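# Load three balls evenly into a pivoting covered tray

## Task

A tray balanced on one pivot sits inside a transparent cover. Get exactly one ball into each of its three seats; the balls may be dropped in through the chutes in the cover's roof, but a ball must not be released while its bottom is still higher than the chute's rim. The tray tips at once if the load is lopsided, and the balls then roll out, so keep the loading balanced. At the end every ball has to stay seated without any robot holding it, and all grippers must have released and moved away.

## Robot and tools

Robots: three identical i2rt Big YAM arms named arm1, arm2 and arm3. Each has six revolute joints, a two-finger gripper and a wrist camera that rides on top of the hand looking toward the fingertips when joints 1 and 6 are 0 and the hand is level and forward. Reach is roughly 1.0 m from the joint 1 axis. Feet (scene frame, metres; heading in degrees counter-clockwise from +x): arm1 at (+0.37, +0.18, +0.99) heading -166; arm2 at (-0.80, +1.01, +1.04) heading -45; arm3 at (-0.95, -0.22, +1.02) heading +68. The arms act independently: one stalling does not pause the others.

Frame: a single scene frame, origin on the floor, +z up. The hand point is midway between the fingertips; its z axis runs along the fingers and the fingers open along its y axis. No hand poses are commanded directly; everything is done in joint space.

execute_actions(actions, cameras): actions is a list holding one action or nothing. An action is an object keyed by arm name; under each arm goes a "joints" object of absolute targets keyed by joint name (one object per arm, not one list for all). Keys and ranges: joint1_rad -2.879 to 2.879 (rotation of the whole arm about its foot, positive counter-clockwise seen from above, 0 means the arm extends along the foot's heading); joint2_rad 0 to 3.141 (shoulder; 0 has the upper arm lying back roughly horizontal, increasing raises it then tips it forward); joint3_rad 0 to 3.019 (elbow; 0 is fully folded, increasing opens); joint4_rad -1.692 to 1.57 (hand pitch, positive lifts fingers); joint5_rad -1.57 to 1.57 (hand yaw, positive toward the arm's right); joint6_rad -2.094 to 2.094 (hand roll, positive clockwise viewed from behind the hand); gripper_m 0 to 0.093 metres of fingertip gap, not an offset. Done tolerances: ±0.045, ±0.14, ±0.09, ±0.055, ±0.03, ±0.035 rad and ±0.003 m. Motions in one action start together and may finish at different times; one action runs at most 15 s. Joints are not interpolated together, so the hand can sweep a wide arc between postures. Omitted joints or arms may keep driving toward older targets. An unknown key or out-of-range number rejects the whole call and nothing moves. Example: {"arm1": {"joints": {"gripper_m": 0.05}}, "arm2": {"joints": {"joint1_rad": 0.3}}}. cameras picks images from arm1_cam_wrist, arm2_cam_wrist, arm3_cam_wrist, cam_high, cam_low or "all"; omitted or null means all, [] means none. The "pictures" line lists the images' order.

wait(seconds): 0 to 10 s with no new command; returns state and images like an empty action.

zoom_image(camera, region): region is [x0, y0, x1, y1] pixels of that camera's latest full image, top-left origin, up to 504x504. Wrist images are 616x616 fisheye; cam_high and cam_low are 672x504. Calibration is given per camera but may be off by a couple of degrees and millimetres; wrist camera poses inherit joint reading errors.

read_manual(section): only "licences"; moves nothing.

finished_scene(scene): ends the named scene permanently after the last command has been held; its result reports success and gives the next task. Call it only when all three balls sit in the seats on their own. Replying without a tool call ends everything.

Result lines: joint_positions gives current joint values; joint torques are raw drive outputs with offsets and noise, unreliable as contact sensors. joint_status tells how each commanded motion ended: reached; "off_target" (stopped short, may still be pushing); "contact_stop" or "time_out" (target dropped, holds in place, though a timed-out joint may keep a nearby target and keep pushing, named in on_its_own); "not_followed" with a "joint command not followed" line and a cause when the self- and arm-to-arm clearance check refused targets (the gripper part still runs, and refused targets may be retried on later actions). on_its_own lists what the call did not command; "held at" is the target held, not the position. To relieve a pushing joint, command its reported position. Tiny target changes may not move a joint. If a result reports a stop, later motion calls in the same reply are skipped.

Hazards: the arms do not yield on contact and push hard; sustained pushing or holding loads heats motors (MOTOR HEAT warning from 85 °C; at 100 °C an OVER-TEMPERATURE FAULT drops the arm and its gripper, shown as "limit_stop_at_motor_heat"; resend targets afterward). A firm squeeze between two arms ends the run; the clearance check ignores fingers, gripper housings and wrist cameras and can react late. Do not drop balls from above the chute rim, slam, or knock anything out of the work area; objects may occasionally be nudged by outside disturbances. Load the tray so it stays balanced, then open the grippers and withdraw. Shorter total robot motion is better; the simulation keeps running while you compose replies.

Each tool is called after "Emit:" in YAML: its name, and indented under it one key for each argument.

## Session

Emit:
execute_actions:
  actions: []

Scene clock: 0.00 s.
Joint torques (N m, as the arm reports them, + toward a larger angle): no reading
Motor temperatures (°C, as the motors report them): arm1=[19 21 23 22 19 23] | arm2=[20 21 21 19 23 21] | arm3=[21 21 23 22 20 19]
arm1.joint_positions: joint1_rad=-0.059 joint2_rad=+0.369 joint3_rad=+1.699 joint4_rad=-1.530 joint5_rad=+0.209 joint6_rad=-0.284 gripper_m=+0.094
arm1.joint_status: not commanded
arm1.hand: x=+0.3441 y=+0.2100 z=+1.6441 quat_wxyz=(+0.114, -0.764, -0.117, +0.623) (m; scene frame)
arm2.joint_positions: joint1_rad=+0.038 joint2_rad=+0.537 joint3_rad=+1.369 joint4_rad=-1.188 joint5_rad=+0.111 joint6_rad=-0.214 gripper_m=+0.094
arm2.joint_status: not commanded
arm2.hand: x=-0.6535 y=+0.8363 z=+1.6128 quat_wxyz=(-0.482, -0.253, -0.783, +0.300) (m; scene frame)
arm3.joint_positions: joint1_rad=-0.437 joint2_rad=+0.525 joint3_rad=+1.597 joint4_rad=-1.497 joint5_rad=+0.059 joint6_rad=-0.003 gripper_m=+0.094
arm3.joint_status: not commanded
arm3.hand: x=-0.8362 y=-0.1307 z=+1.6266 quat_wxyz=(-0.508, +0.294, -0.792, -0.169) (m; scene frame)
pictures: arm1_cam_wrist, arm2_cam_wrist, arm3_cam_wrist, cam_high, cam_low
camera_calibration (this result's frames):
arm1_cam_wrist: T_world_to_cam=[[-0.0439628, 0.947549, 0.316574, -0.705024], [0.730238, 0.246729, -0.637085, 0.750239], [-0.681777, 0.203166, -0.702783, 1.47012], [0, 0, 0, 1]] pos_world=[0.423445, 0.18426, 1.73433]
arm2_cam_wrist: T_world_to_cam=[[-0.691785, -0.681655, 0.238285, -0.265733], [-0.682749, 0.509995, -0.523219, -0.0267972], [0.235131, -0.524644, -0.818207, 2.03829], [0, 0, 0, 1]] pos_world=[-0.68139, 0.901904, 1.71704]
arm3_cam_wrist: T_world_to_cam=[[0.628942, -0.776986, 0.0269266, 0.37611], [-0.674137, -0.562287, -0.478928, 0.145344], [0.387261, 0.283066, -0.877441, 1.91196], [0, 0, 0, 1]] pos_world=[-0.878997, -0.167253, 1.73711]
Images, in order (width x height): arm1_cam_wrist 616x616, arm2_cam_wrist 616x616, arm3_cam_wrist 616x616, cam_high 672x504, cam_low 672x504.

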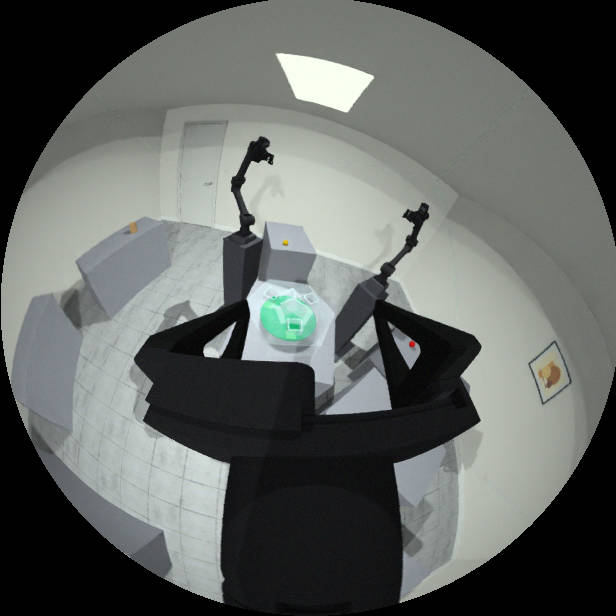

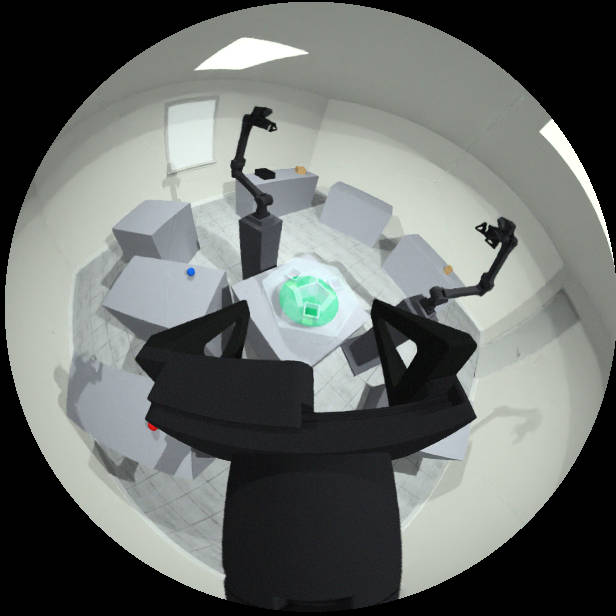

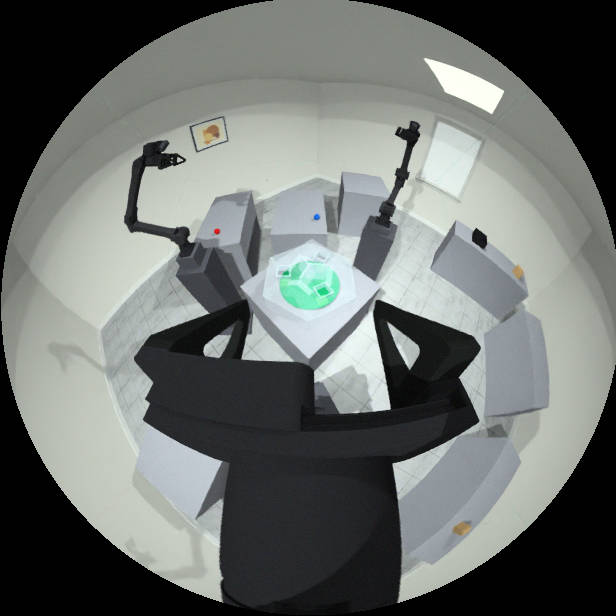

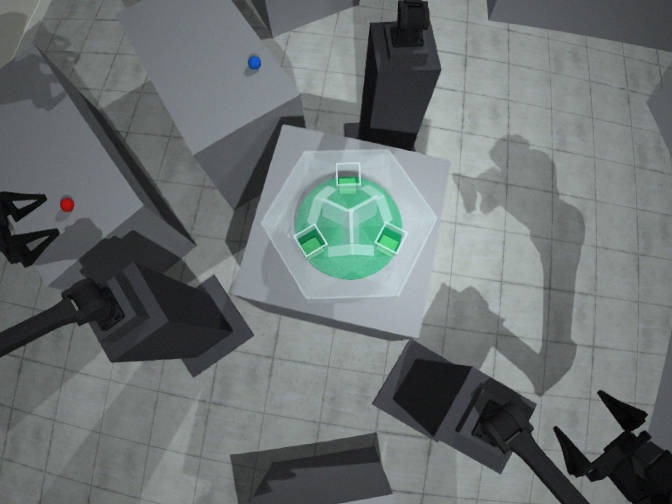

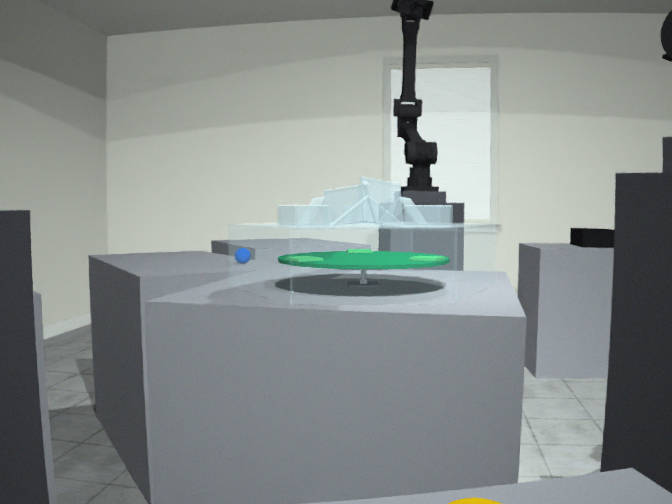

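Emit:
execute_actions:
  actions:
    - {"arm1":{"joints":{"joint1_rad":-1.746,"joint2_rad":2.38,"joint3_rad":1.715,"joint4_rad":-0.87,"joint5_rad":0,"joint6_rad":0}},"arm2":{"joints":{"joint1_rad":1.653,"joint2_rad":2.40,"joint3_rad":1.57,"joint4_rad":-0.71,"joint5_rad":0,"joint6_rad":0}},"arm3":{"joints":{"joint1_rad":1.312,"joint2_rad":2.325,"joint3_rad":1.51,"joint4_rad":-0.72,"joint5_rad":0,"joint6_rad":0}}}

Scene clock: 2.93 s.
Joint torques (N m, as the arm reports them, + toward a larger angle): arm1=[  0.04 -18.42   7.33   0.47  -0.23   0.04] | arm2=[  0.88 -17.72   6.64   0.59   0.05   0.21] | arm3=[  0.26 -21.45   6.74   0.63   0.14   0.06]
Motor temperatures (°C, as the motors report them): arm1=[19 22 23 22 19 23] | arm2=[20 22 21 19 23 21] | arm3=[21 22 23 22 20 19]
arm1.joint_positions: joint1_rad=-1.742 joint2_rad=+2.393 joint3_rad=+1.703 joint4_rad=-0.879 joint5_rad=+0.001 joint6_rad=-0.013 gripper_m=+0.094
arm1.joint_status: all done
arm1.hand: x=+0.3274 y=+0.8234 z=+0.8450 quat_wxyz=(+0.005, -0.737, +0.676, +0.002) (m; scene frame)
arm2.joint_positions: joint1_rad=+1.655 joint2_rad=+2.398 joint3_rad=+1.563 joint4_rad=-0.716 joint5_rad=-0.001 joint6_rad=-0.015 gripper_m=+0.094
arm2.joint_status: all done
arm2.hand: x=-0.4013 y=+1.4714 z=+0.8502 quat_wxyz=(-0.013, +0.425, -0.905, -0.010) (m; scene frame)
arm3.joint_positions: joint1_rad=+1.309 joint2_rad=+2.338 joint3_rad=+1.499 joint4_rad=-0.723 joint5_rad=-0.002 joint6_rad=-0.003 gripper_m=+0.094
arm3.joint_status: all done
arm3.hand: x=-1.4209 y=+0.1345 z=+0.8424 quat_wxyz=(+0.007, +0.948, -0.318, -0.008) (m; scene frame)
pictures: arm1_cam_wrist, arm2_cam_wrist, arm3_cam_wrist, cam_high, cam_low
camera_calibration (this result's frames):
arm1_cam_wrist: T_world_to_cam=[[0.996486, 0.0836839, -0.00360186, -0.39285], [0.0704759, -0.814417, 0.575985, 0.166609], [0.0452673, -0.574215, -0.817452, 1.27147], [0, 0, 0, 1]] pos_world=[0.322171, 0.898661, 0.941987]
arm2_cam_wrist: T_world_to_cam=[[0.773567, -0.633662, 0.00813545, 1.2364], [-0.526619, -0.635642, 0.564475, 0.246026], [-0.352515, -0.440943, -0.82541, 1.33539], [0, 0, 0, 1]] pos_world=[-0.356134, 1.52868, 0.95331]
arm3_cam_wrist: T_world_to_cam=[[0.609998, 0.792336, -0.0103104, 0.764433], [0.648513, -0.491711, 0.581078, 0.501664], [0.455339, -0.361143, -0.813783, 1.505], [0, 0, 0, 1]] pos_world=[-1.47692, 0.184506, 0.941119]
Images, in order (width x height): arm1_cam_wrist 616x616, arm2_cam_wrist 616x616, arm3_cam_wrist 616x616, cam_high 672x504, cam_low 672x504.

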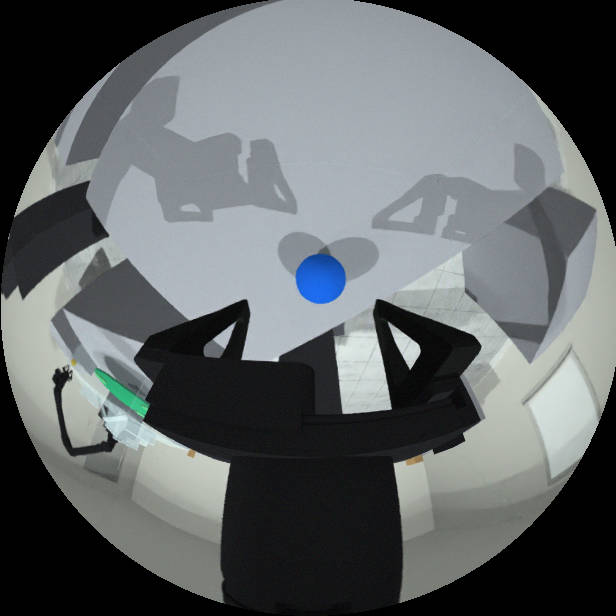

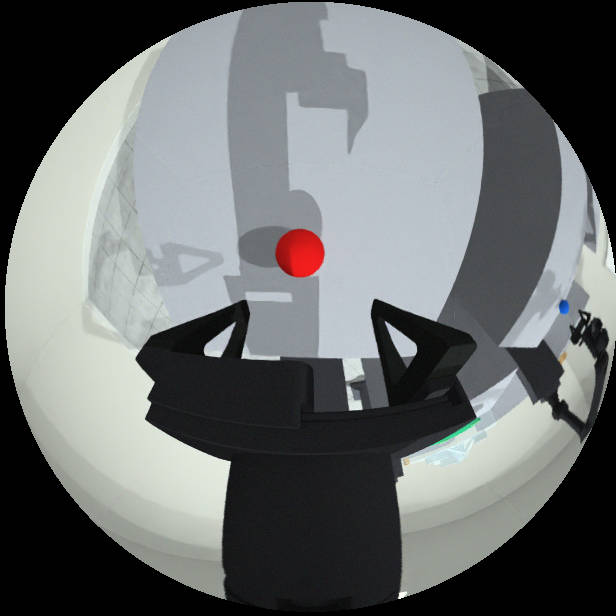

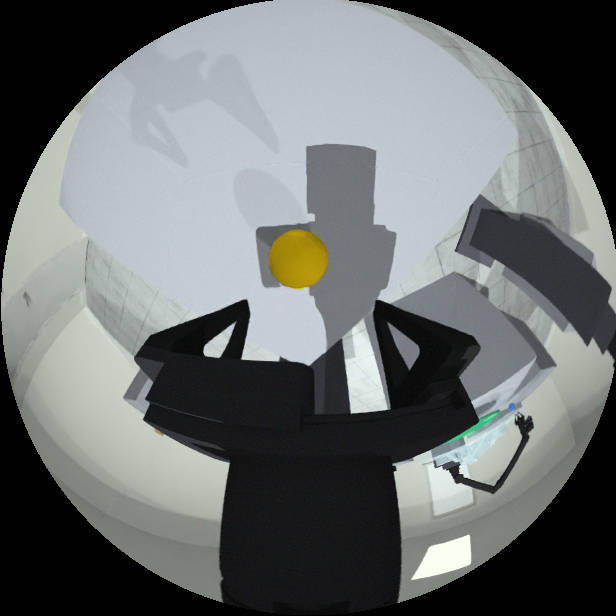

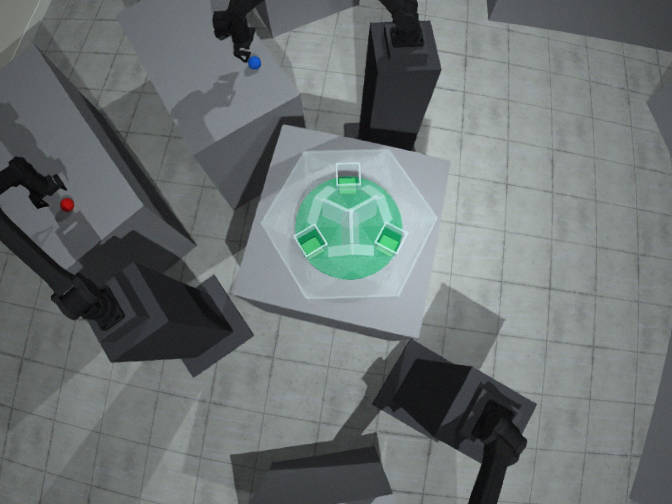

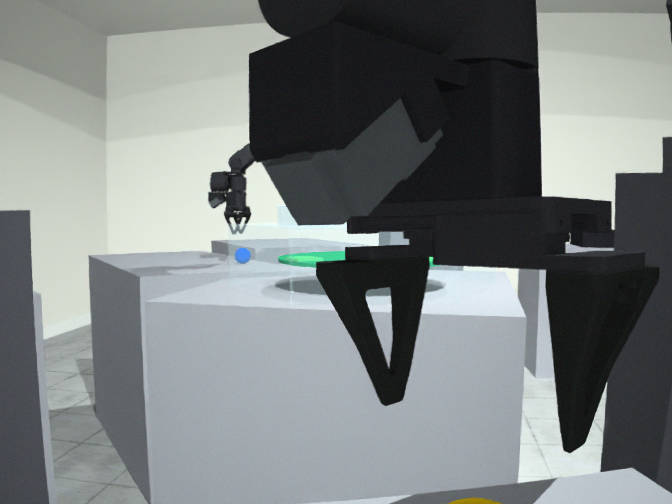

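Emit:
execute_actions:
  actions:
    - {"arm1":{"joints":{"joint1_rad":-1.765,"joint2_rad":2.51,"joint4_rad":-0.762}},"arm2":{"joints":{"joint1_rad":1.68,"joint2_rad":2.578,"joint3_rad":1.66,"joint4_rad":-0.545}},"arm3":{"joints":{"joint1_rad":1.336,"joint2_rad":2.46,"joint3_rad":1.595,"joint4_rad":-0.615}}}
  cameras: ["arm1_cam_wrist","arm2_cam_wrist","arm3_cam_wrist"]

Scene clock: 4.60 s.
Joint torques (N m, as the arm reports them, + toward a larger angle): arm1=[  0.06 -18.93   6.61   0.76  -0.23   0.04] | arm2=[  2.11 -18.54   6.85   1.     0.05   0.21] | arm3=[  0.42 -22.17   7.36   0.87   0.13   0.07]
Motor temperatures (°C, as the motors report them): arm1=[19 23 23 22 19 23] | arm2=[20 22 22 19 23 21] | arm3=[21 22 24 22 20 19]
arm1.joint_positions: joint1_rad=-1.763 joint2_rad=+2.525 joint3_rad=+1.703 joint4_rad=-0.780 joint5_rad=+0.001 joint6_rad=-0.013 gripper_m=+0.094
arm1.joint_status: all done
arm1.hand: x=+0.3417 y=+0.8065 z=+0.7638 quat_wxyz=(-0.007, -0.730, +0.683, -0.010) (m; scene frame)
arm2.joint_positions: joint1_rad=+1.669 joint2_rad=+2.579 joint3_rad=+1.646 joint4_rad=-0.560 joint5_rad=-0.001 joint6_rad=-0.015 gripper_m=+0.094
arm2.joint_status: all done
arm2.hand: x=-0.3971 y=+1.4912 z=+0.7656 quat_wxyz=(-0.039, +0.431, -0.901, -0.022) (m; scene frame)
arm3.joint_positions: joint1_rad=+1.331 joint2_rad=+2.470 joint3_rad=+1.574 joint4_rad=-0.623 joint5_rad=-0.002 joint6_rad=-0.003 gripper_m=+0.094
arm3.joint_status: all done
arm3.hand: x=-1.4460 y=+0.1357 z=+0.7857 quat_wxyz=(+0.001, +0.951, -0.308, -0.028) (m; scene frame)
pictures: arm1_cam_wrist, arm2_cam_wrist, arm3_cam_wrist
camera_calibration (this result's frames):
arm1_cam_wrist: T_world_to_cam=[[0.99801, 0.0629206, -0.00409245, -0.389403], [0.0526553, -0.795965, 0.603048, 0.169226], [0.0346867, -0.602064, -0.797694, 1.20571], [0, 0, 0, 1]] pos_world=[0.337895, 0.885115, 0.858145]
arm2_cam_wrist: T_world_to_cam=[[0.782089, -0.623094, 0.00956635, 1.23288], [-0.537634, -0.666901, 0.515939, 0.388041], [-0.315098, -0.408653, -0.856572, 1.26632], [0, 0, 0, 1]] pos_world=[-0.356583, 1.54447, 0.872695]
arm3_cam_wrist: T_world_to_cam=[[0.592847, 0.805247, -0.0104854, 0.751795], [0.677976, -0.492035, 0.546122, 0.621521], [0.434604, -0.330876, -0.83764, 1.45534], [0, 0, 0, 1]] pos_world=[-1.49957, 0.181965, 0.887504]
Images, in order (width x height): arm1_cam_wrist 616x616, arm2_cam_wrist 616x616, arm3_cam_wrist 616x616.

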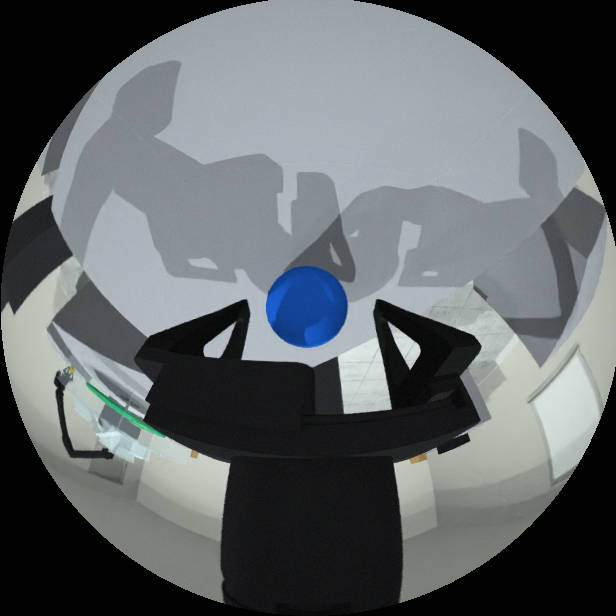

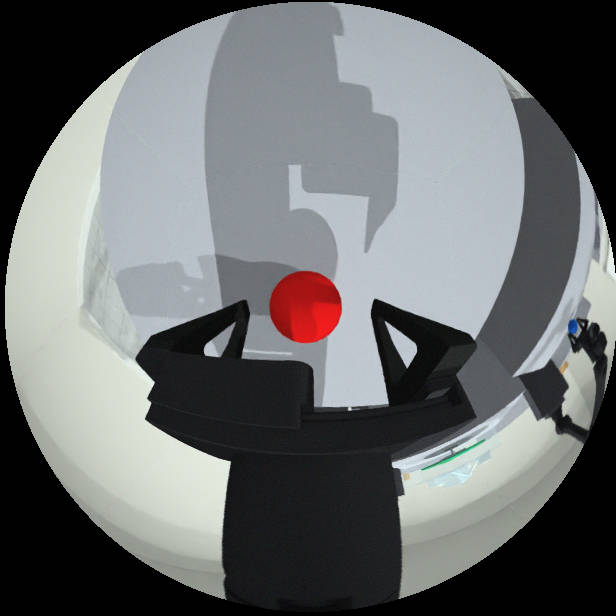

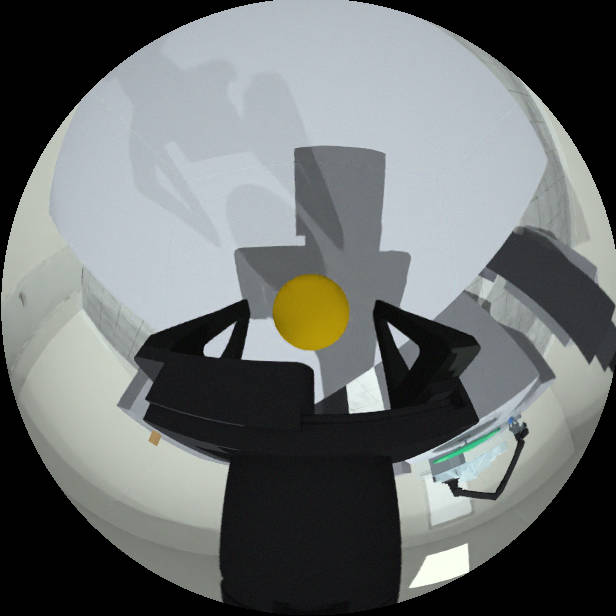

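Emit:
execute_actions:
  actions:
    - {"arm1":{"joints":{"gripper_m":0.04}},"arm2":{"joints":{"joint2_rad":2.623}},"arm3":{"joints":{"joint2_rad":2.496}}}
  cameras: ["arm1_cam_wrist","arm2_cam_wrist","arm3_cam_wrist"]

Scene clock: 5.50 s.
Joint torques (N m, as the arm reports them, + toward a larger angle): arm1=[ -0.06 -18.64   6.49   0.73  -0.18   0.03] | arm2=[  1.76 -16.83   6.64   0.98   0.05   0.21] | arm3=[  0.58 -20.23   7.08   0.85   0.14   0.07]
Motor temperatures (°C, as the motors report them): arm1=[19 23 23 22 19 23] | arm2=[20 22 22 19 23 21] | arm3=[21 22 24 22 20 19]
arm1.joint_positions: joint1_rad=-1.763 joint2_rad=+2.525 joint3_rad=+1.703 joint4_rad=-0.779 joint5_rad=+0.000 joint6_rad=-0.013 gripper_m=+0.055
arm1.joint_status: gripper_m off_target (ended at +0.055, target +0.040)
arm1.hand: x=+0.3415 y=+0.8067 z=+0.7638 quat_wxyz=(-0.007, -0.730, +0.683, -0.009) (m; scene frame)
arm2.joint_positions: joint1_rad=+1.669 joint2_rad=+2.599 joint3_rad=+1.646 joint4_rad=-0.560 joint5_rad=-0.001 joint6_rad=-0.015 gripper_m=+0.094
arm2.joint_status: all done
arm2.hand: x=-0.4023 y=+1.4850 z=+0.7536 quat_wxyz=(-0.030, +0.431, -0.902, -0.018) (m; scene frame)
arm3.joint_positions: joint1_rad=+1.331 joint2_rad=+2.489 joint3_rad=+1.574 joint4_rad=-0.623 joint5_rad=-0.002 joint6_rad=-0.003 gripper_m=+0.094
arm3.joint_status: all done
arm3.hand: x=-1.4404 y=+0.1314 z=+0.7745 quat_wxyz=(+0.004, +0.951, -0.308, -0.019) (m; scene frame)
pictures: arm1_cam_wrist, arm2_cam_wrist, arm3_cam_wrist
camera_calibration (this result's frames):
arm1_cam_wrist: T_world_to_cam=[[0.998029, 0.0625092, -0.00560135, -0.387665], [0.0532616, -0.796398, 0.602423, 0.170002], [0.033196, -0.601533, -0.798158, 1.20626], [0, 0, 0, 1]] pos_world=[0.337803, 0.885226, 0.858199]
arm2_cam_wrist: T_world_to_cam=[[0.782294, -0.622843, 0.00913804, 1.23328], [-0.530888, -0.65898, 0.532826, 0.365536], [-0.325845, -0.421678, -0.846175, 1.25909], [0, 0, 0, 1]] pos_world=[-0.360462, 1.53995, 0.859376]
arm3_cam_wrist: T_world_to_cam=[[0.592747, 0.805321, -0.0103942, 0.751609], [0.669595, -0.485594, 0.561997, 0.596567], [0.447541, -0.340082, -0.827074, 1.45381], [0, 0, 0, 1]] pos_world=[-1.49561, 0.178816, 0.874947]
Images, in order (width x height): arm1_cam_wrist 616x616, arm2_cam_wrist 616x616, arm3_cam_wrist 616x616.

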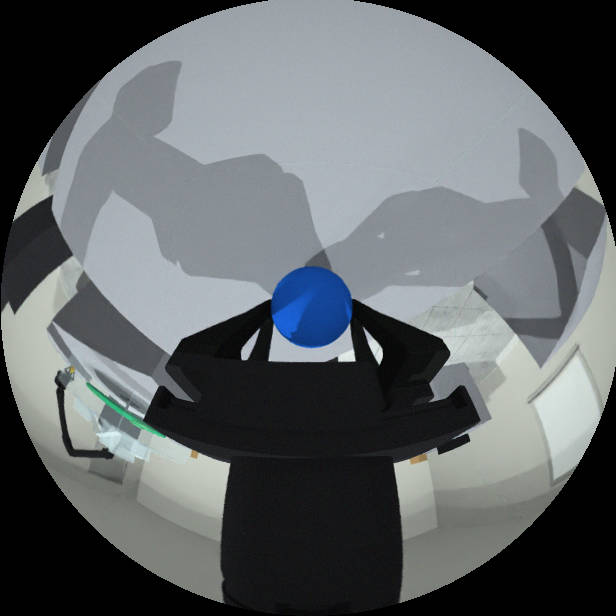

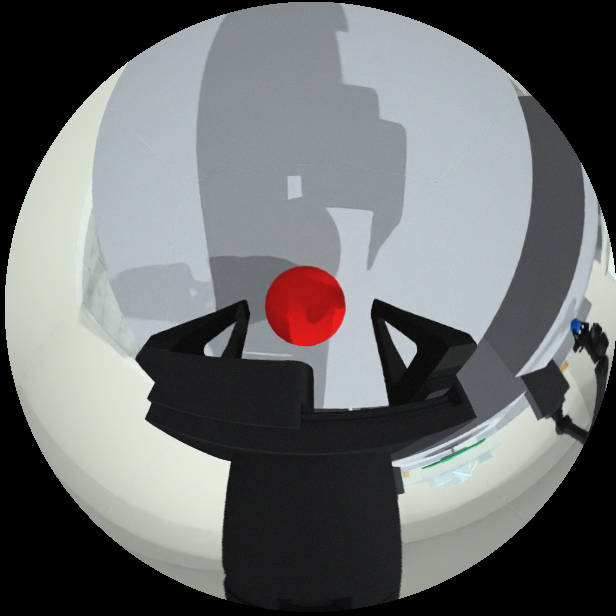

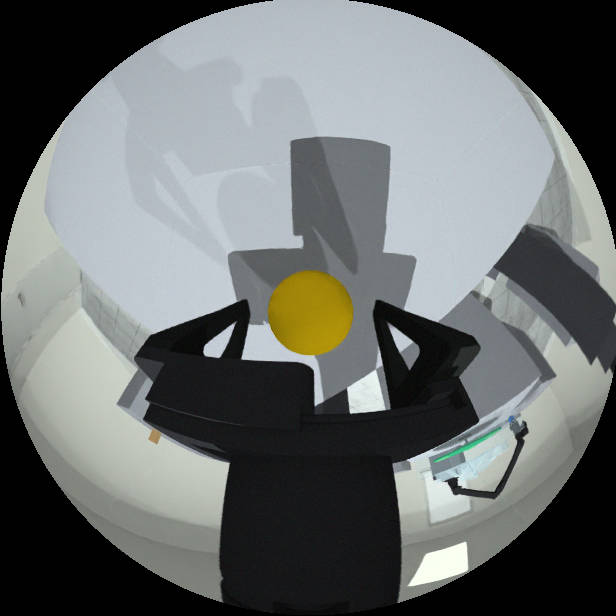

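Emit:
execute_actions:
  actions:
    - {"arm1":{"joints":{"joint2_rad":2.45}},"arm2":{"joints":{"gripper_m":0.04}},"arm3":{"joints":{"gripper_m":0.04}}}
  cameras: []

Emit:
execute_actions:
  actions:
    - {"arm1":{"joints":{"joint1_rad":-0.481,"joint2_rad":2.06,"joint3_rad":1.58,"joint4_rad":-1.075}},"arm2":{"joints":{"joint1_rad":-0.266,"joint2_rad":1.8,"joint4_rad":-1.42,"joint6_rad":0.4}},"arm3":{"joints":{"joint1_rad":-0.582,"joint2_rad":1.75,"joint4_rad":-1.42}}}
  cameras: ["cam_high"]

Emit:
execute_actions:
  actions:
    - {"arm2":{"joints":{"joint2_rad":2.305,"joint3_rad":1.945,"joint4_rad":-1.145}},"arm3":{"joints":{"joint2_rad":2.215,"joint3_rad":1.83,"joint4_rad":-1.11}}}

Scene clock: 6.87 s.
Joint torques (N m, as the arm reports them, + toward a larger angle): arm1=[  0.04 -19.83   6.83   0.78  -0.19   0.04] | arm2=[  1.76 -16.29   6.7    0.94   0.07   0.21] | arm3=[  0.38 -20.32   7.13   0.94   0.14   0.07]
Motor temperatures (°C, as the motors report them): arm1=[19 23 24 22 19 23] | arm2=[20 23 22 19 23 21] | arm3=[21 23 24 22 20 19]
arm1.joint_positions: joint1_rad=-1.763 joint2_rad=+2.472 joint3_rad=+1.703 joint4_rad=-0.779 joint5_rad=+0.000 joint6_rad=-0.013 gripper_m=+0.055
arm1.joint_status: all done
arm1.hand: x=+0.3404 y=+0.8248 z=+0.7962 quat_wxyz=(+0.011, -0.730, +0.683, +0.010) (m; scene frame)
arm2.joint_positions: joint1_rad=+1.669 joint2_rad=+2.599 joint3_rad=+1.646 joint4_rad=-0.560 joint5_rad=-0.001 joint6_rad=-0.015 gripper_m=+0.055
arm2.joint_status: gripper_m off_target (ended at +0.055, target +0.040)
arm2.hand: x=-0.4023 y=+1.4851 z=+0.7536 quat_wxyz=(-0.030, +0.431, -0.902, -0.018) (m; scene frame)
arm3.joint_positions: joint1_rad=+1.331 joint2_rad=+2.489 joint3_rad=+1.574 joint4_rad=-0.623 joint5_rad=-0.002 joint6_rad=-0.003 gripper_m=+0.056
arm3.joint_status: gripper_m off_target (ended at +0.056, target +0.040)
arm3.hand: x=-1.4404 y=+0.1314 z=+0.7745 quat_wxyz=(+0.004, +0.951, -0.308, -0.019) (m; scene frame)
pictures: none
No camera images: the call's "cameras" was empty. Leave "cameras" out to get every camera's image.

Scene clock: 9.10 s.
Joint torques (N m, as the arm reports them, + toward a larger angle): arm1=[ -0.02 -15.74   7.94  -0.44  -0.13   0.04] | arm2=[  1.92 -14.6    9.39  -0.22  -0.04   0.2 ] | arm3=[ -0.09 -17.62   9.25   0.13   0.03   0.07]
Motor temperatures (°C, as the motors report them): arm1=[19 24 24 22 19 23] | arm2=[20 23 22 19 23 21] | arm3=[21 23 24 22 20 19]
arm1.joint_positions: joint1_rad=-0.482 joint2_rad=+2.068 joint3_rad=+1.570 joint4_rad=-1.060 joint5_rad=-0.002 joint6_rad=-0.013 gripper_m=+0.055
arm1.joint_status: all done
arm1.hand: x=-0.2104 y=+0.3247 z=+0.9931 quat_wxyz=(+0.004, -0.994, +0.112, +0.006) (m; scene frame)
arm2.joint_positions: joint1_rad=-0.278 joint2_rad=+1.798 joint3_rad=+1.656 joint4_rad=-1.406 joint5_rad=+0.003 joint6_rad=+0.385 gripper_m=+0.055
arm2.joint_status: all done
arm2.hand: x=-0.5316 y=+0.5159 z=+1.2136 quat_wxyz=(-0.007, -0.665, -0.747, +0.000) (m; scene frame)
arm3.joint_positions: joint1_rad=-0.588 joint2_rad=+1.765 joint3_rad=+1.585 joint4_rad=-1.411 joint5_rad=+0.002 joint6_rad=-0.003 gripper_m=+0.056
arm3.joint_status: all done
arm3.hand: x=-0.5052 y=+0.0771 z=+1.1816 quat_wxyz=(+0.017, +0.294, -0.956, +0.008) (m; scene frame)
pictures: cam_high
Images, in order (width x height): cam_high 672x504.

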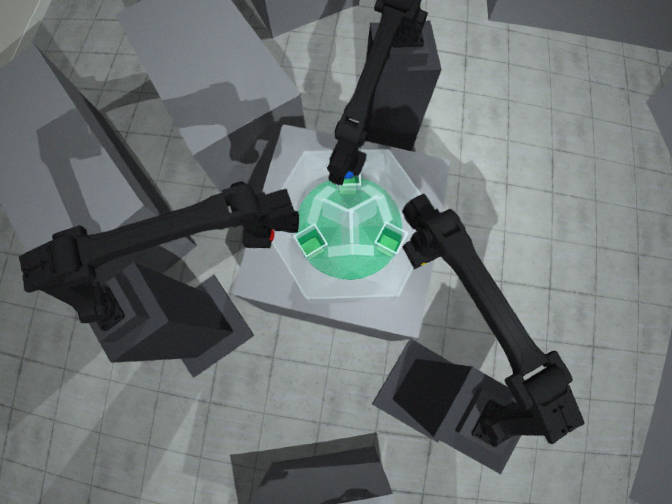

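Scene clock: 10.60 s.
Joint torques (N m, as the arm reports them, + toward a larger angle): arm1=[  0.07 -15.78   7.94  -0.42  -0.13   0.04] | arm2=[  1.9  -22.05  11.32   0.58  -0.03   0.21] | arm3=[  0.   -25.22  10.44   0.86   0.03   0.07]
Motor temperatures (°C, as the motors report them): arm1=[19 24 24 22 19 23] | arm2=[20 24 23 19 23 21] | arm3=[21 24 25 22 20 19]
arm1.joint_positions: joint1_rad=-0.482 joint2_rad=+2.068 joint3_rad=+1.570 joint4_rad=-1.060 joint5_rad=-0.002 joint6_rad=-0.013 gripper_m=+0.055
arm1.joint_status: not commanded
arm1.hand: x=-0.2104 y=+0.3247 z=+0.9931 quat_wxyz=(+0.004, -0.994, +0.112, +0.006) (m; scene frame)
arm2.joint_positions: joint1_rad=-0.278 joint2_rad=+2.339 joint3_rad=+1.908 joint4_rad=-1.154 joint5_rad=+0.003 joint6_rad=+0.385 gripper_m=+0.055
arm2.joint_status: all done
arm2.hand: x=-0.4734 y=+0.4135 z=+0.9782 quat_wxyz=(+0.011, -0.665, -0.747, -0.007) (m; scene frame)
arm3.joint_positions: joint1_rad=-0.588 joint2_rad=+2.249 joint3_rad=+1.798 joint4_rad=-1.119 joint5_rad=+0.002 joint6_rad=-0.003 gripper_m=+0.056
arm3.joint_status: all done
arm3.hand: x=-0.4048 y=+0.1435 z=+0.9750 quat_wxyz=(+0.007, +0.294, -0.956, +0.005) (m; scene frame)
pictures: arm1_cam_wrist, arm2_cam_wrist, arm3_cam_wrist, cam_high, cam_low
camera_calibration (this result's frames):
arm1_cam_wrist: T_world_to_cam=[[0.225361, 0.974274, -0.00150221, -0.268207], [0.798205, -0.18375, 0.573677, -0.336251], [0.558643, -0.130484, -0.81908, 1.09602], [0, 0, 0, 1]] pos_world=[-0.283441, 0.342533, 1.09022]
arm2_cam_wrist: T_world_to_cam=[[-0.992242, -0.122811, 0.019343, -0.437304], [-0.0855544, 0.787386, 0.610494, -0.961208], [-0.0902056, 0.604103, -0.791784, 0.608353], [0, 0, 0, 1]] pos_world=[-0.46127, 0.335629, 1.07695]
arm3_cam_wrist: T_world_to_cam=[[0.554884, -0.831796, 0.0147911, 0.325177], [-0.668983, -0.435563, 0.602285, -0.791993], [-0.494536, -0.344093, -0.798144, 0.751215], [0, 0, 0, 1]] pos_world=[-0.338762, 0.184006, 1.07177]
Images, in order (width x height): arm1_cam_wrist 616x616, arm2_cam_wrist 616x616, arm3_cam_wrist 616x616, cam_high 672x504, cam_low 672x504.

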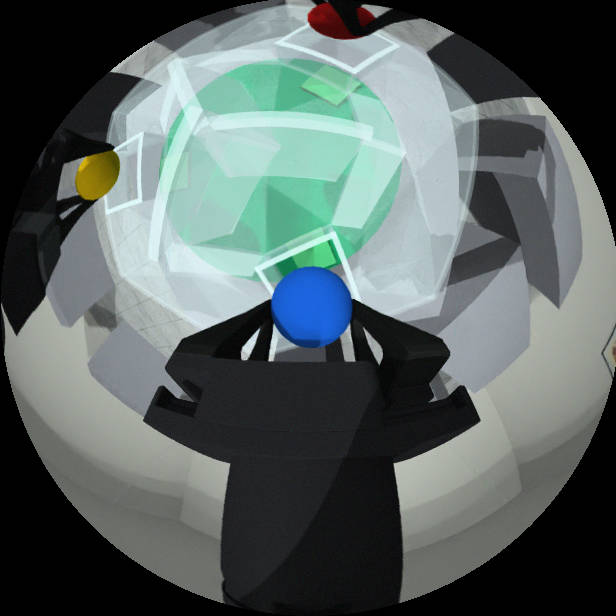

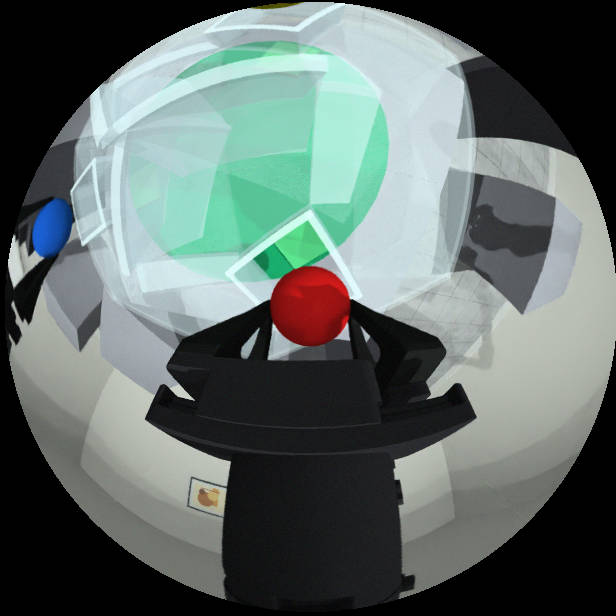

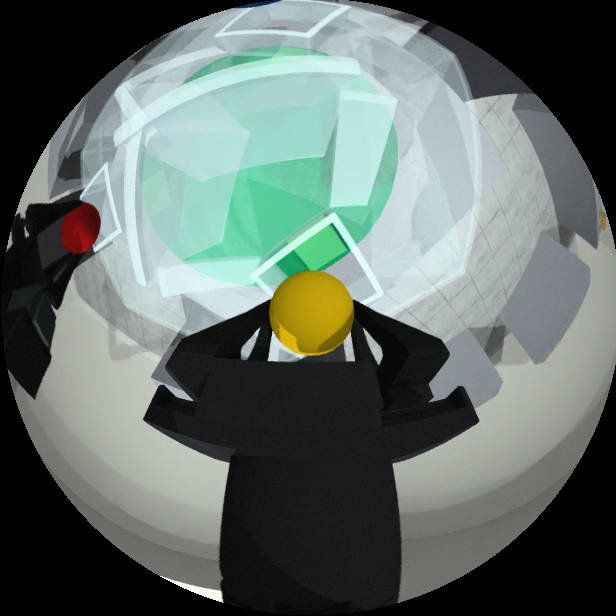

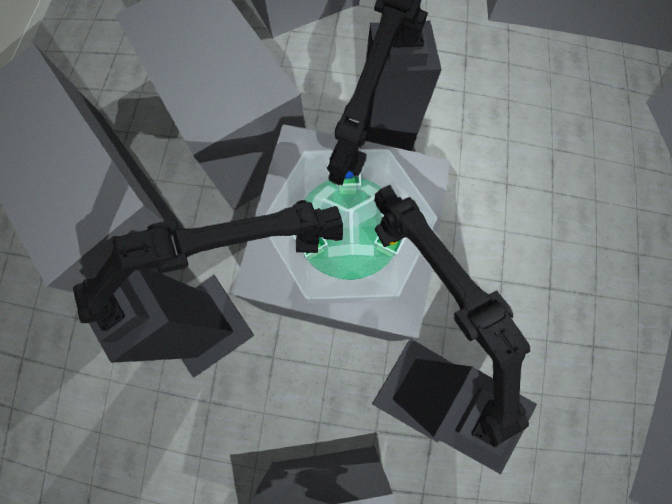

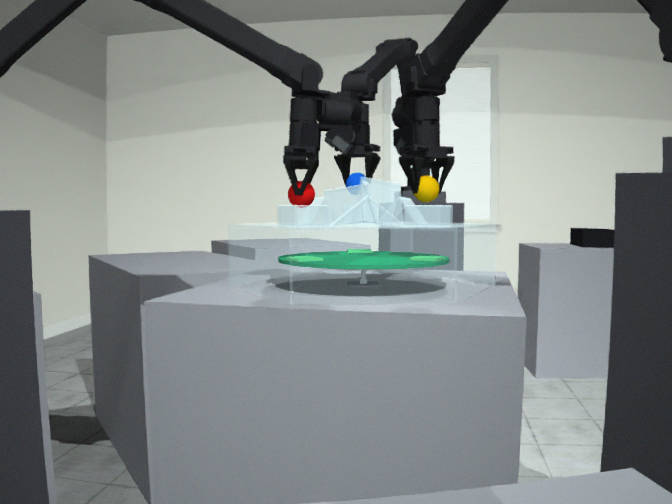

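Emit:
execute_actions:
  actions:
    - {"arm1":{"joints":{"joint2_rad":2.135}},"arm2":{"joints":{"joint1_rad":-0.252,"joint3_rad":1.872,"joint4_rad":-1.035}},"arm3":{"joints":{"joint1_rad":-0.605,"joint3_rad":1.74,"joint4_rad":-0.993}}}
  cameras: ["arm1_cam_wrist","arm2_cam_wrist","arm3_cam_wrist","cam_low"]

Emit:
zoom_image:
  camera: "cam_low"
  region: [260, 150, 480, 240]

Scene clock: 12.23 s.
Joint torques (N m, as the arm reports them, + toward a larger angle): arm1=[  0.   -16.79   7.5   -0.58  -0.13   0.03] | arm2=[  2.28 -21.05   8.44   0.93  -0.03   0.2 ] | arm3=[ -0.85 -24.51   8.56   1.04   0.02   0.06]
Motor temperatures (°C, as the motors report them): arm1=[19 24 25 22 19 23] | arm2=[20 24 23 19 23 21] | arm3=[21 24 25 22 20 19]
arm1.joint_positions: joint1_rad=-0.482 joint2_rad=+2.152 joint3_rad=+1.570 joint4_rad=-1.060 joint5_rad=-0.002 joint6_rad=-0.013 gripper_m=+0.055
arm1.joint_status: all done
arm1.hand: x=-0.1979 y=+0.3221 z=+0.9450 quat_wxyz=(-0.002, -0.993, +0.112, -0.036) (m; scene frame)
arm2.joint_positions: joint1_rad=-0.262 joint2_rad=+2.336 joint3_rad=+1.867 joint4_rad=-1.051 joint5_rad=+0.003 joint6_rad=+0.385 gripper_m=+0.055
arm2.joint_status: all done
arm2.hand: x=-0.4597 y=+0.4111 z=+0.9665 quat_wxyz=(-0.020, -0.659, -0.752, +0.004) (m; scene frame)
arm3.joint_positions: joint1_rad=-0.596 joint2_rad=+2.245 joint3_rad=+1.727 joint4_rad=-1.005 joint5_rad=+0.002 joint6_rad=-0.003 gripper_m=+0.056
arm3.joint_status: all done
arm3.hand: x=-0.4031 y=+0.1379 z=+0.9539 quat_wxyz=(-0.016, +0.290, -0.957, -0.001) (m; scene frame)
pictures: arm1_cam_wrist, arm2_cam_wrist, arm3_cam_wrist, cam_low
camera_calibration (this result's frames):
arm1_cam_wrist: T_world_to_cam=[[0.226165, 0.974086, -0.00229338, -0.267568], [0.748542, -0.172291, 0.640313, -0.395643], [0.623325, -0.146533, -0.768111, 1.01911], [0, 0, 0, 1]] pos_world=[-0.278566, 0.341802, 1.03551]
arm2_cam_wrist: T_world_to_cam=[[-0.990509, -0.137367, -0.00477805, -0.393737], [-0.116306, 0.8191, 0.561736, -0.931026], [-0.0732505, 0.55696, -0.827303, 0.663197], [0, 0, 0, 1]] pos_world=[-0.449704, 0.339142, 1.06977]
arm3_cam_wrist: T_world_to_cam=[[0.547485, -0.836686, 0.0147119, 0.317657], [-0.695591, -0.445245, 0.563835, -0.753334], [-0.465203, -0.318925, -0.825756, 0.76806], [0, 0, 0, 1]] pos_world=[-0.340621, 0.175314, 1.05431]
Images, in order (width x height): arm1_cam_wrist 616x616, arm2_cam_wrist 616x616, arm3_cam_wrist 616x616, cam_low 672x504.

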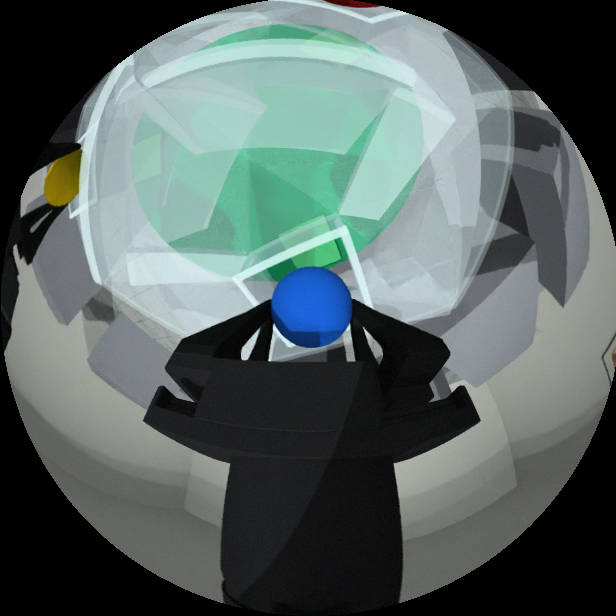

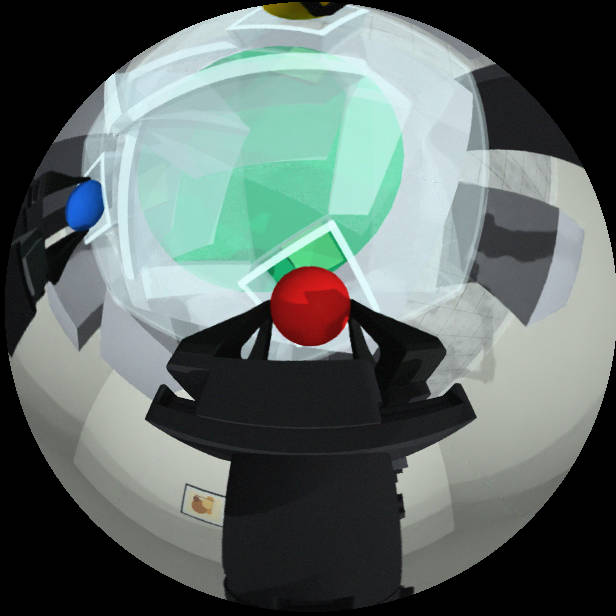

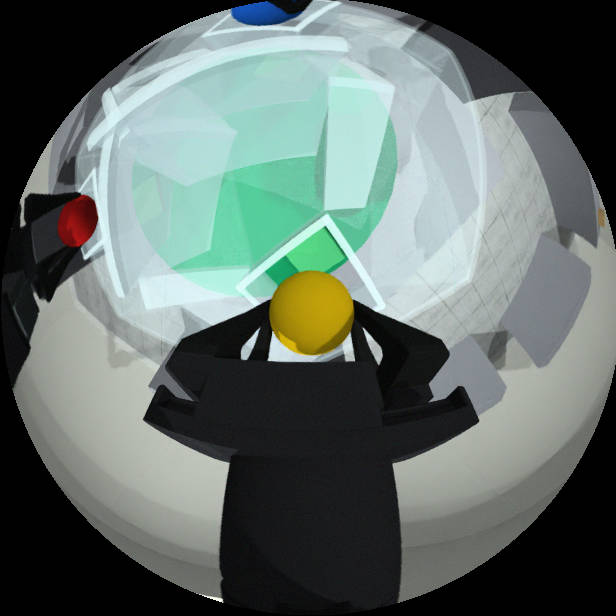

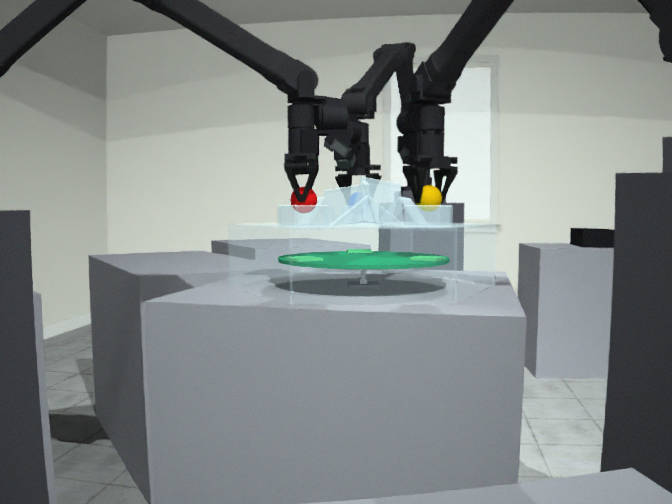

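Region (260, 150, 480, 240) of cam_low's 672x504 image, scaled by 2.291, with more detail than that image has; it fills the top 206 rows of this view, and the rest is white.

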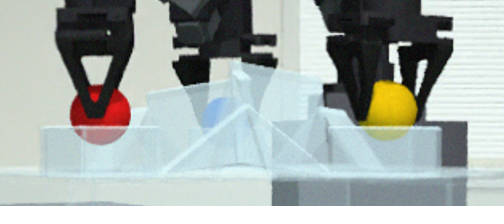

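Emit:
execute_actions:
  actions:
    - {"arm1":{"joints":{"gripper_m":0.066}},"arm2":{"joints":{"gripper_m":0.066}},"arm3":{"joints":{"gripper_m":0.066}}}
  cameras: ["cam_low"]

Emit:
execute_actions:
  actions:
    - {"arm1":{"joints":{"joint2_rad":1.75,"joint4_rad":-1.4}},"arm2":{"joints":{"joint2_rad":1.9,"joint4_rad":-1.5}},"arm3":{"joints":{"joint2_rad":1.8,"joint4_rad":-1.45}}}
  cameras: ["cam_low","cam_high"]

Scene clock: 12.87 s.
Joint torques (N m, as the arm reports them, + toward a larger angle): arm1=[  0.09 -16.12   7.29  -0.58  -0.13   0.03] | arm2=[  1.85 -21.45   8.51   0.96  -0.03   0.2 ] | arm3=[ -0.94 -24.37   8.62   1.02   0.03   0.06]
Motor temperatures (°C, as the motors report them): arm1=[19 24 25 22 19 23] | arm2=[20 25 24 19 23 21] | arm3=[21 24 26 22 20 19]
arm1.joint_positions: joint1_rad=-0.482 joint2_rad=+2.152 joint3_rad=+1.570 joint4_rad=-1.060 joint5_rad=-0.002 joint6_rad=-0.013 gripper_m=+0.066
arm1.joint_status: all done
arm1.hand: x=-0.1979 y=+0.3221 z=+0.9450 quat_wxyz=(-0.002, -0.993, +0.112, -0.036) (m; scene frame)
arm2.joint_positions: joint1_rad=-0.262 joint2_rad=+2.333 joint3_rad=+1.867 joint4_rad=-1.051 joint5_rad=+0.003 joint6_rad=+0.385 gripper_m=+0.066
arm2.joint_status: all done
arm2.hand: x=-0.4594 y=+0.4105 z=+0.9685 quat_wxyz=(-0.021, -0.659, -0.752, +0.004) (m; scene frame)
arm3.joint_positions: joint1_rad=-0.596 joint2_rad=+2.244 joint3_rad=+1.727 joint4_rad=-1.004 joint5_rad=+0.002 joint6_rad=-0.003 gripper_m=+0.066
arm3.joint_status: all done
arm3.hand: x=-0.4028 y=+0.1382 z=+0.9549 quat_wxyz=(-0.017, +0.290, -0.957, -0.002) (m; scene frame)
pictures: cam_low
Images, in order (width x height): cam_low 672x504.

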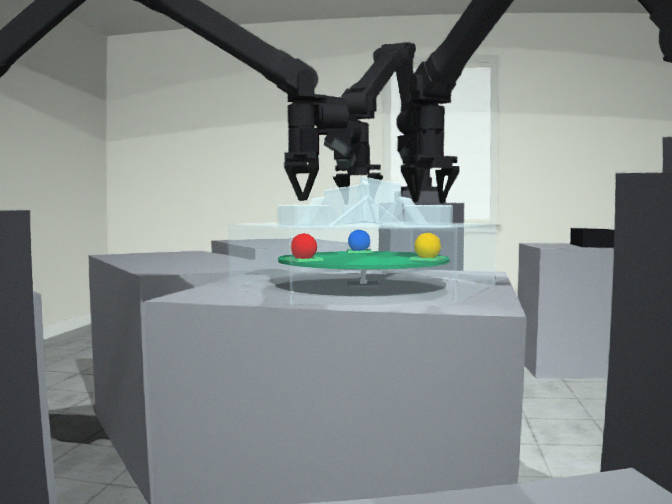

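Scene clock: 14.43 s.
Joint torques (N m, as the arm reports them, + toward a larger angle): arm1=[  0.18 -12.8    8.84  -0.51  -0.13   0.03] | arm2=[  1.74 -14.3   10.18  -0.19  -0.03   0.2 ] | arm3=[ -0.78 -17.85  10.1    0.25   0.02   0.07]
Motor temperatures (°C, as the motors report them): arm1=[19 24 25 22 19 23] | arm2=[20 25 24 19 23 21] | arm3=[21 24 26 22 20 19]
arm1.joint_positions: joint1_rad=-0.482 joint2_rad=+1.753 joint3_rad=+1.567 joint4_rad=-1.384 joint5_rad=-0.002 joint6_rad=-0.013 gripper_m=+0.066
arm1.joint_status: all done
arm1.hand: x=-0.1447 y=+0.3075 z=+1.1644 quat_wxyz=(+0.003, -0.994, +0.112, +0.000) (m; scene frame)
arm2.joint_positions: joint1_rad=-0.262 joint2_rad=+1.888 joint3_rad=+1.862 joint4_rad=-1.485 joint5_rad=+0.003 joint6_rad=+0.385 gripper_m=+0.066
arm2.joint_status: all done
arm2.hand: x=-0.5024 y=+0.4817 z=+1.2425 quat_wxyz=(-0.024, -0.659, -0.751, +0.005) (m; scene frame)
arm3.joint_positions: joint1_rad=-0.596 joint2_rad=+1.807 joint3_rad=+1.723 joint4_rad=-1.442 joint5_rad=+0.002 joint6_rad=-0.003 gripper_m=+0.066
arm3.joint_status: all done
arm3.hand: x=-0.4726 y=+0.0935 z=+1.2115 quat_wxyz=(-0.015, +0.290, -0.957, -0.001) (m; scene frame)
pictures: cam_high, cam_low
Images, in order (width x height): cam_high 672x504, cam_low 672x504.

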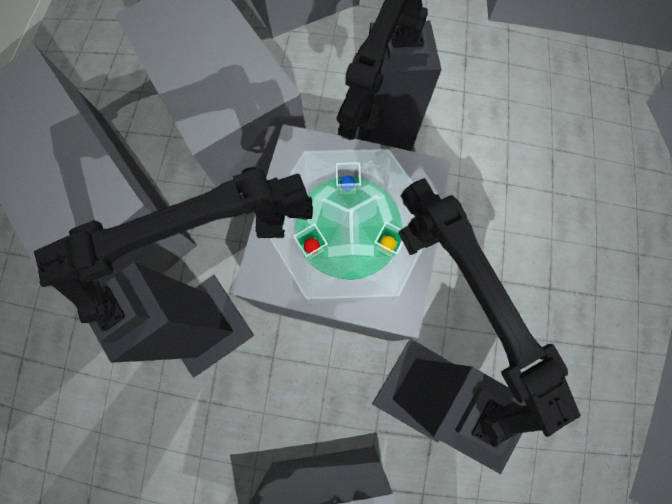

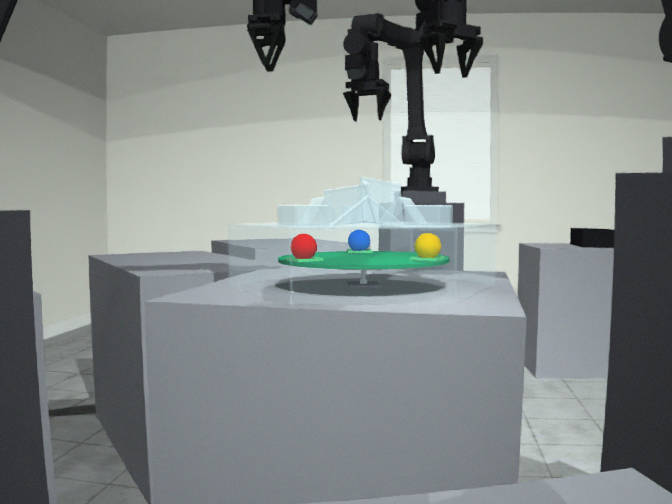

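Emit:
finished_scene:
  scene: 2

The scene is finished: the task was done.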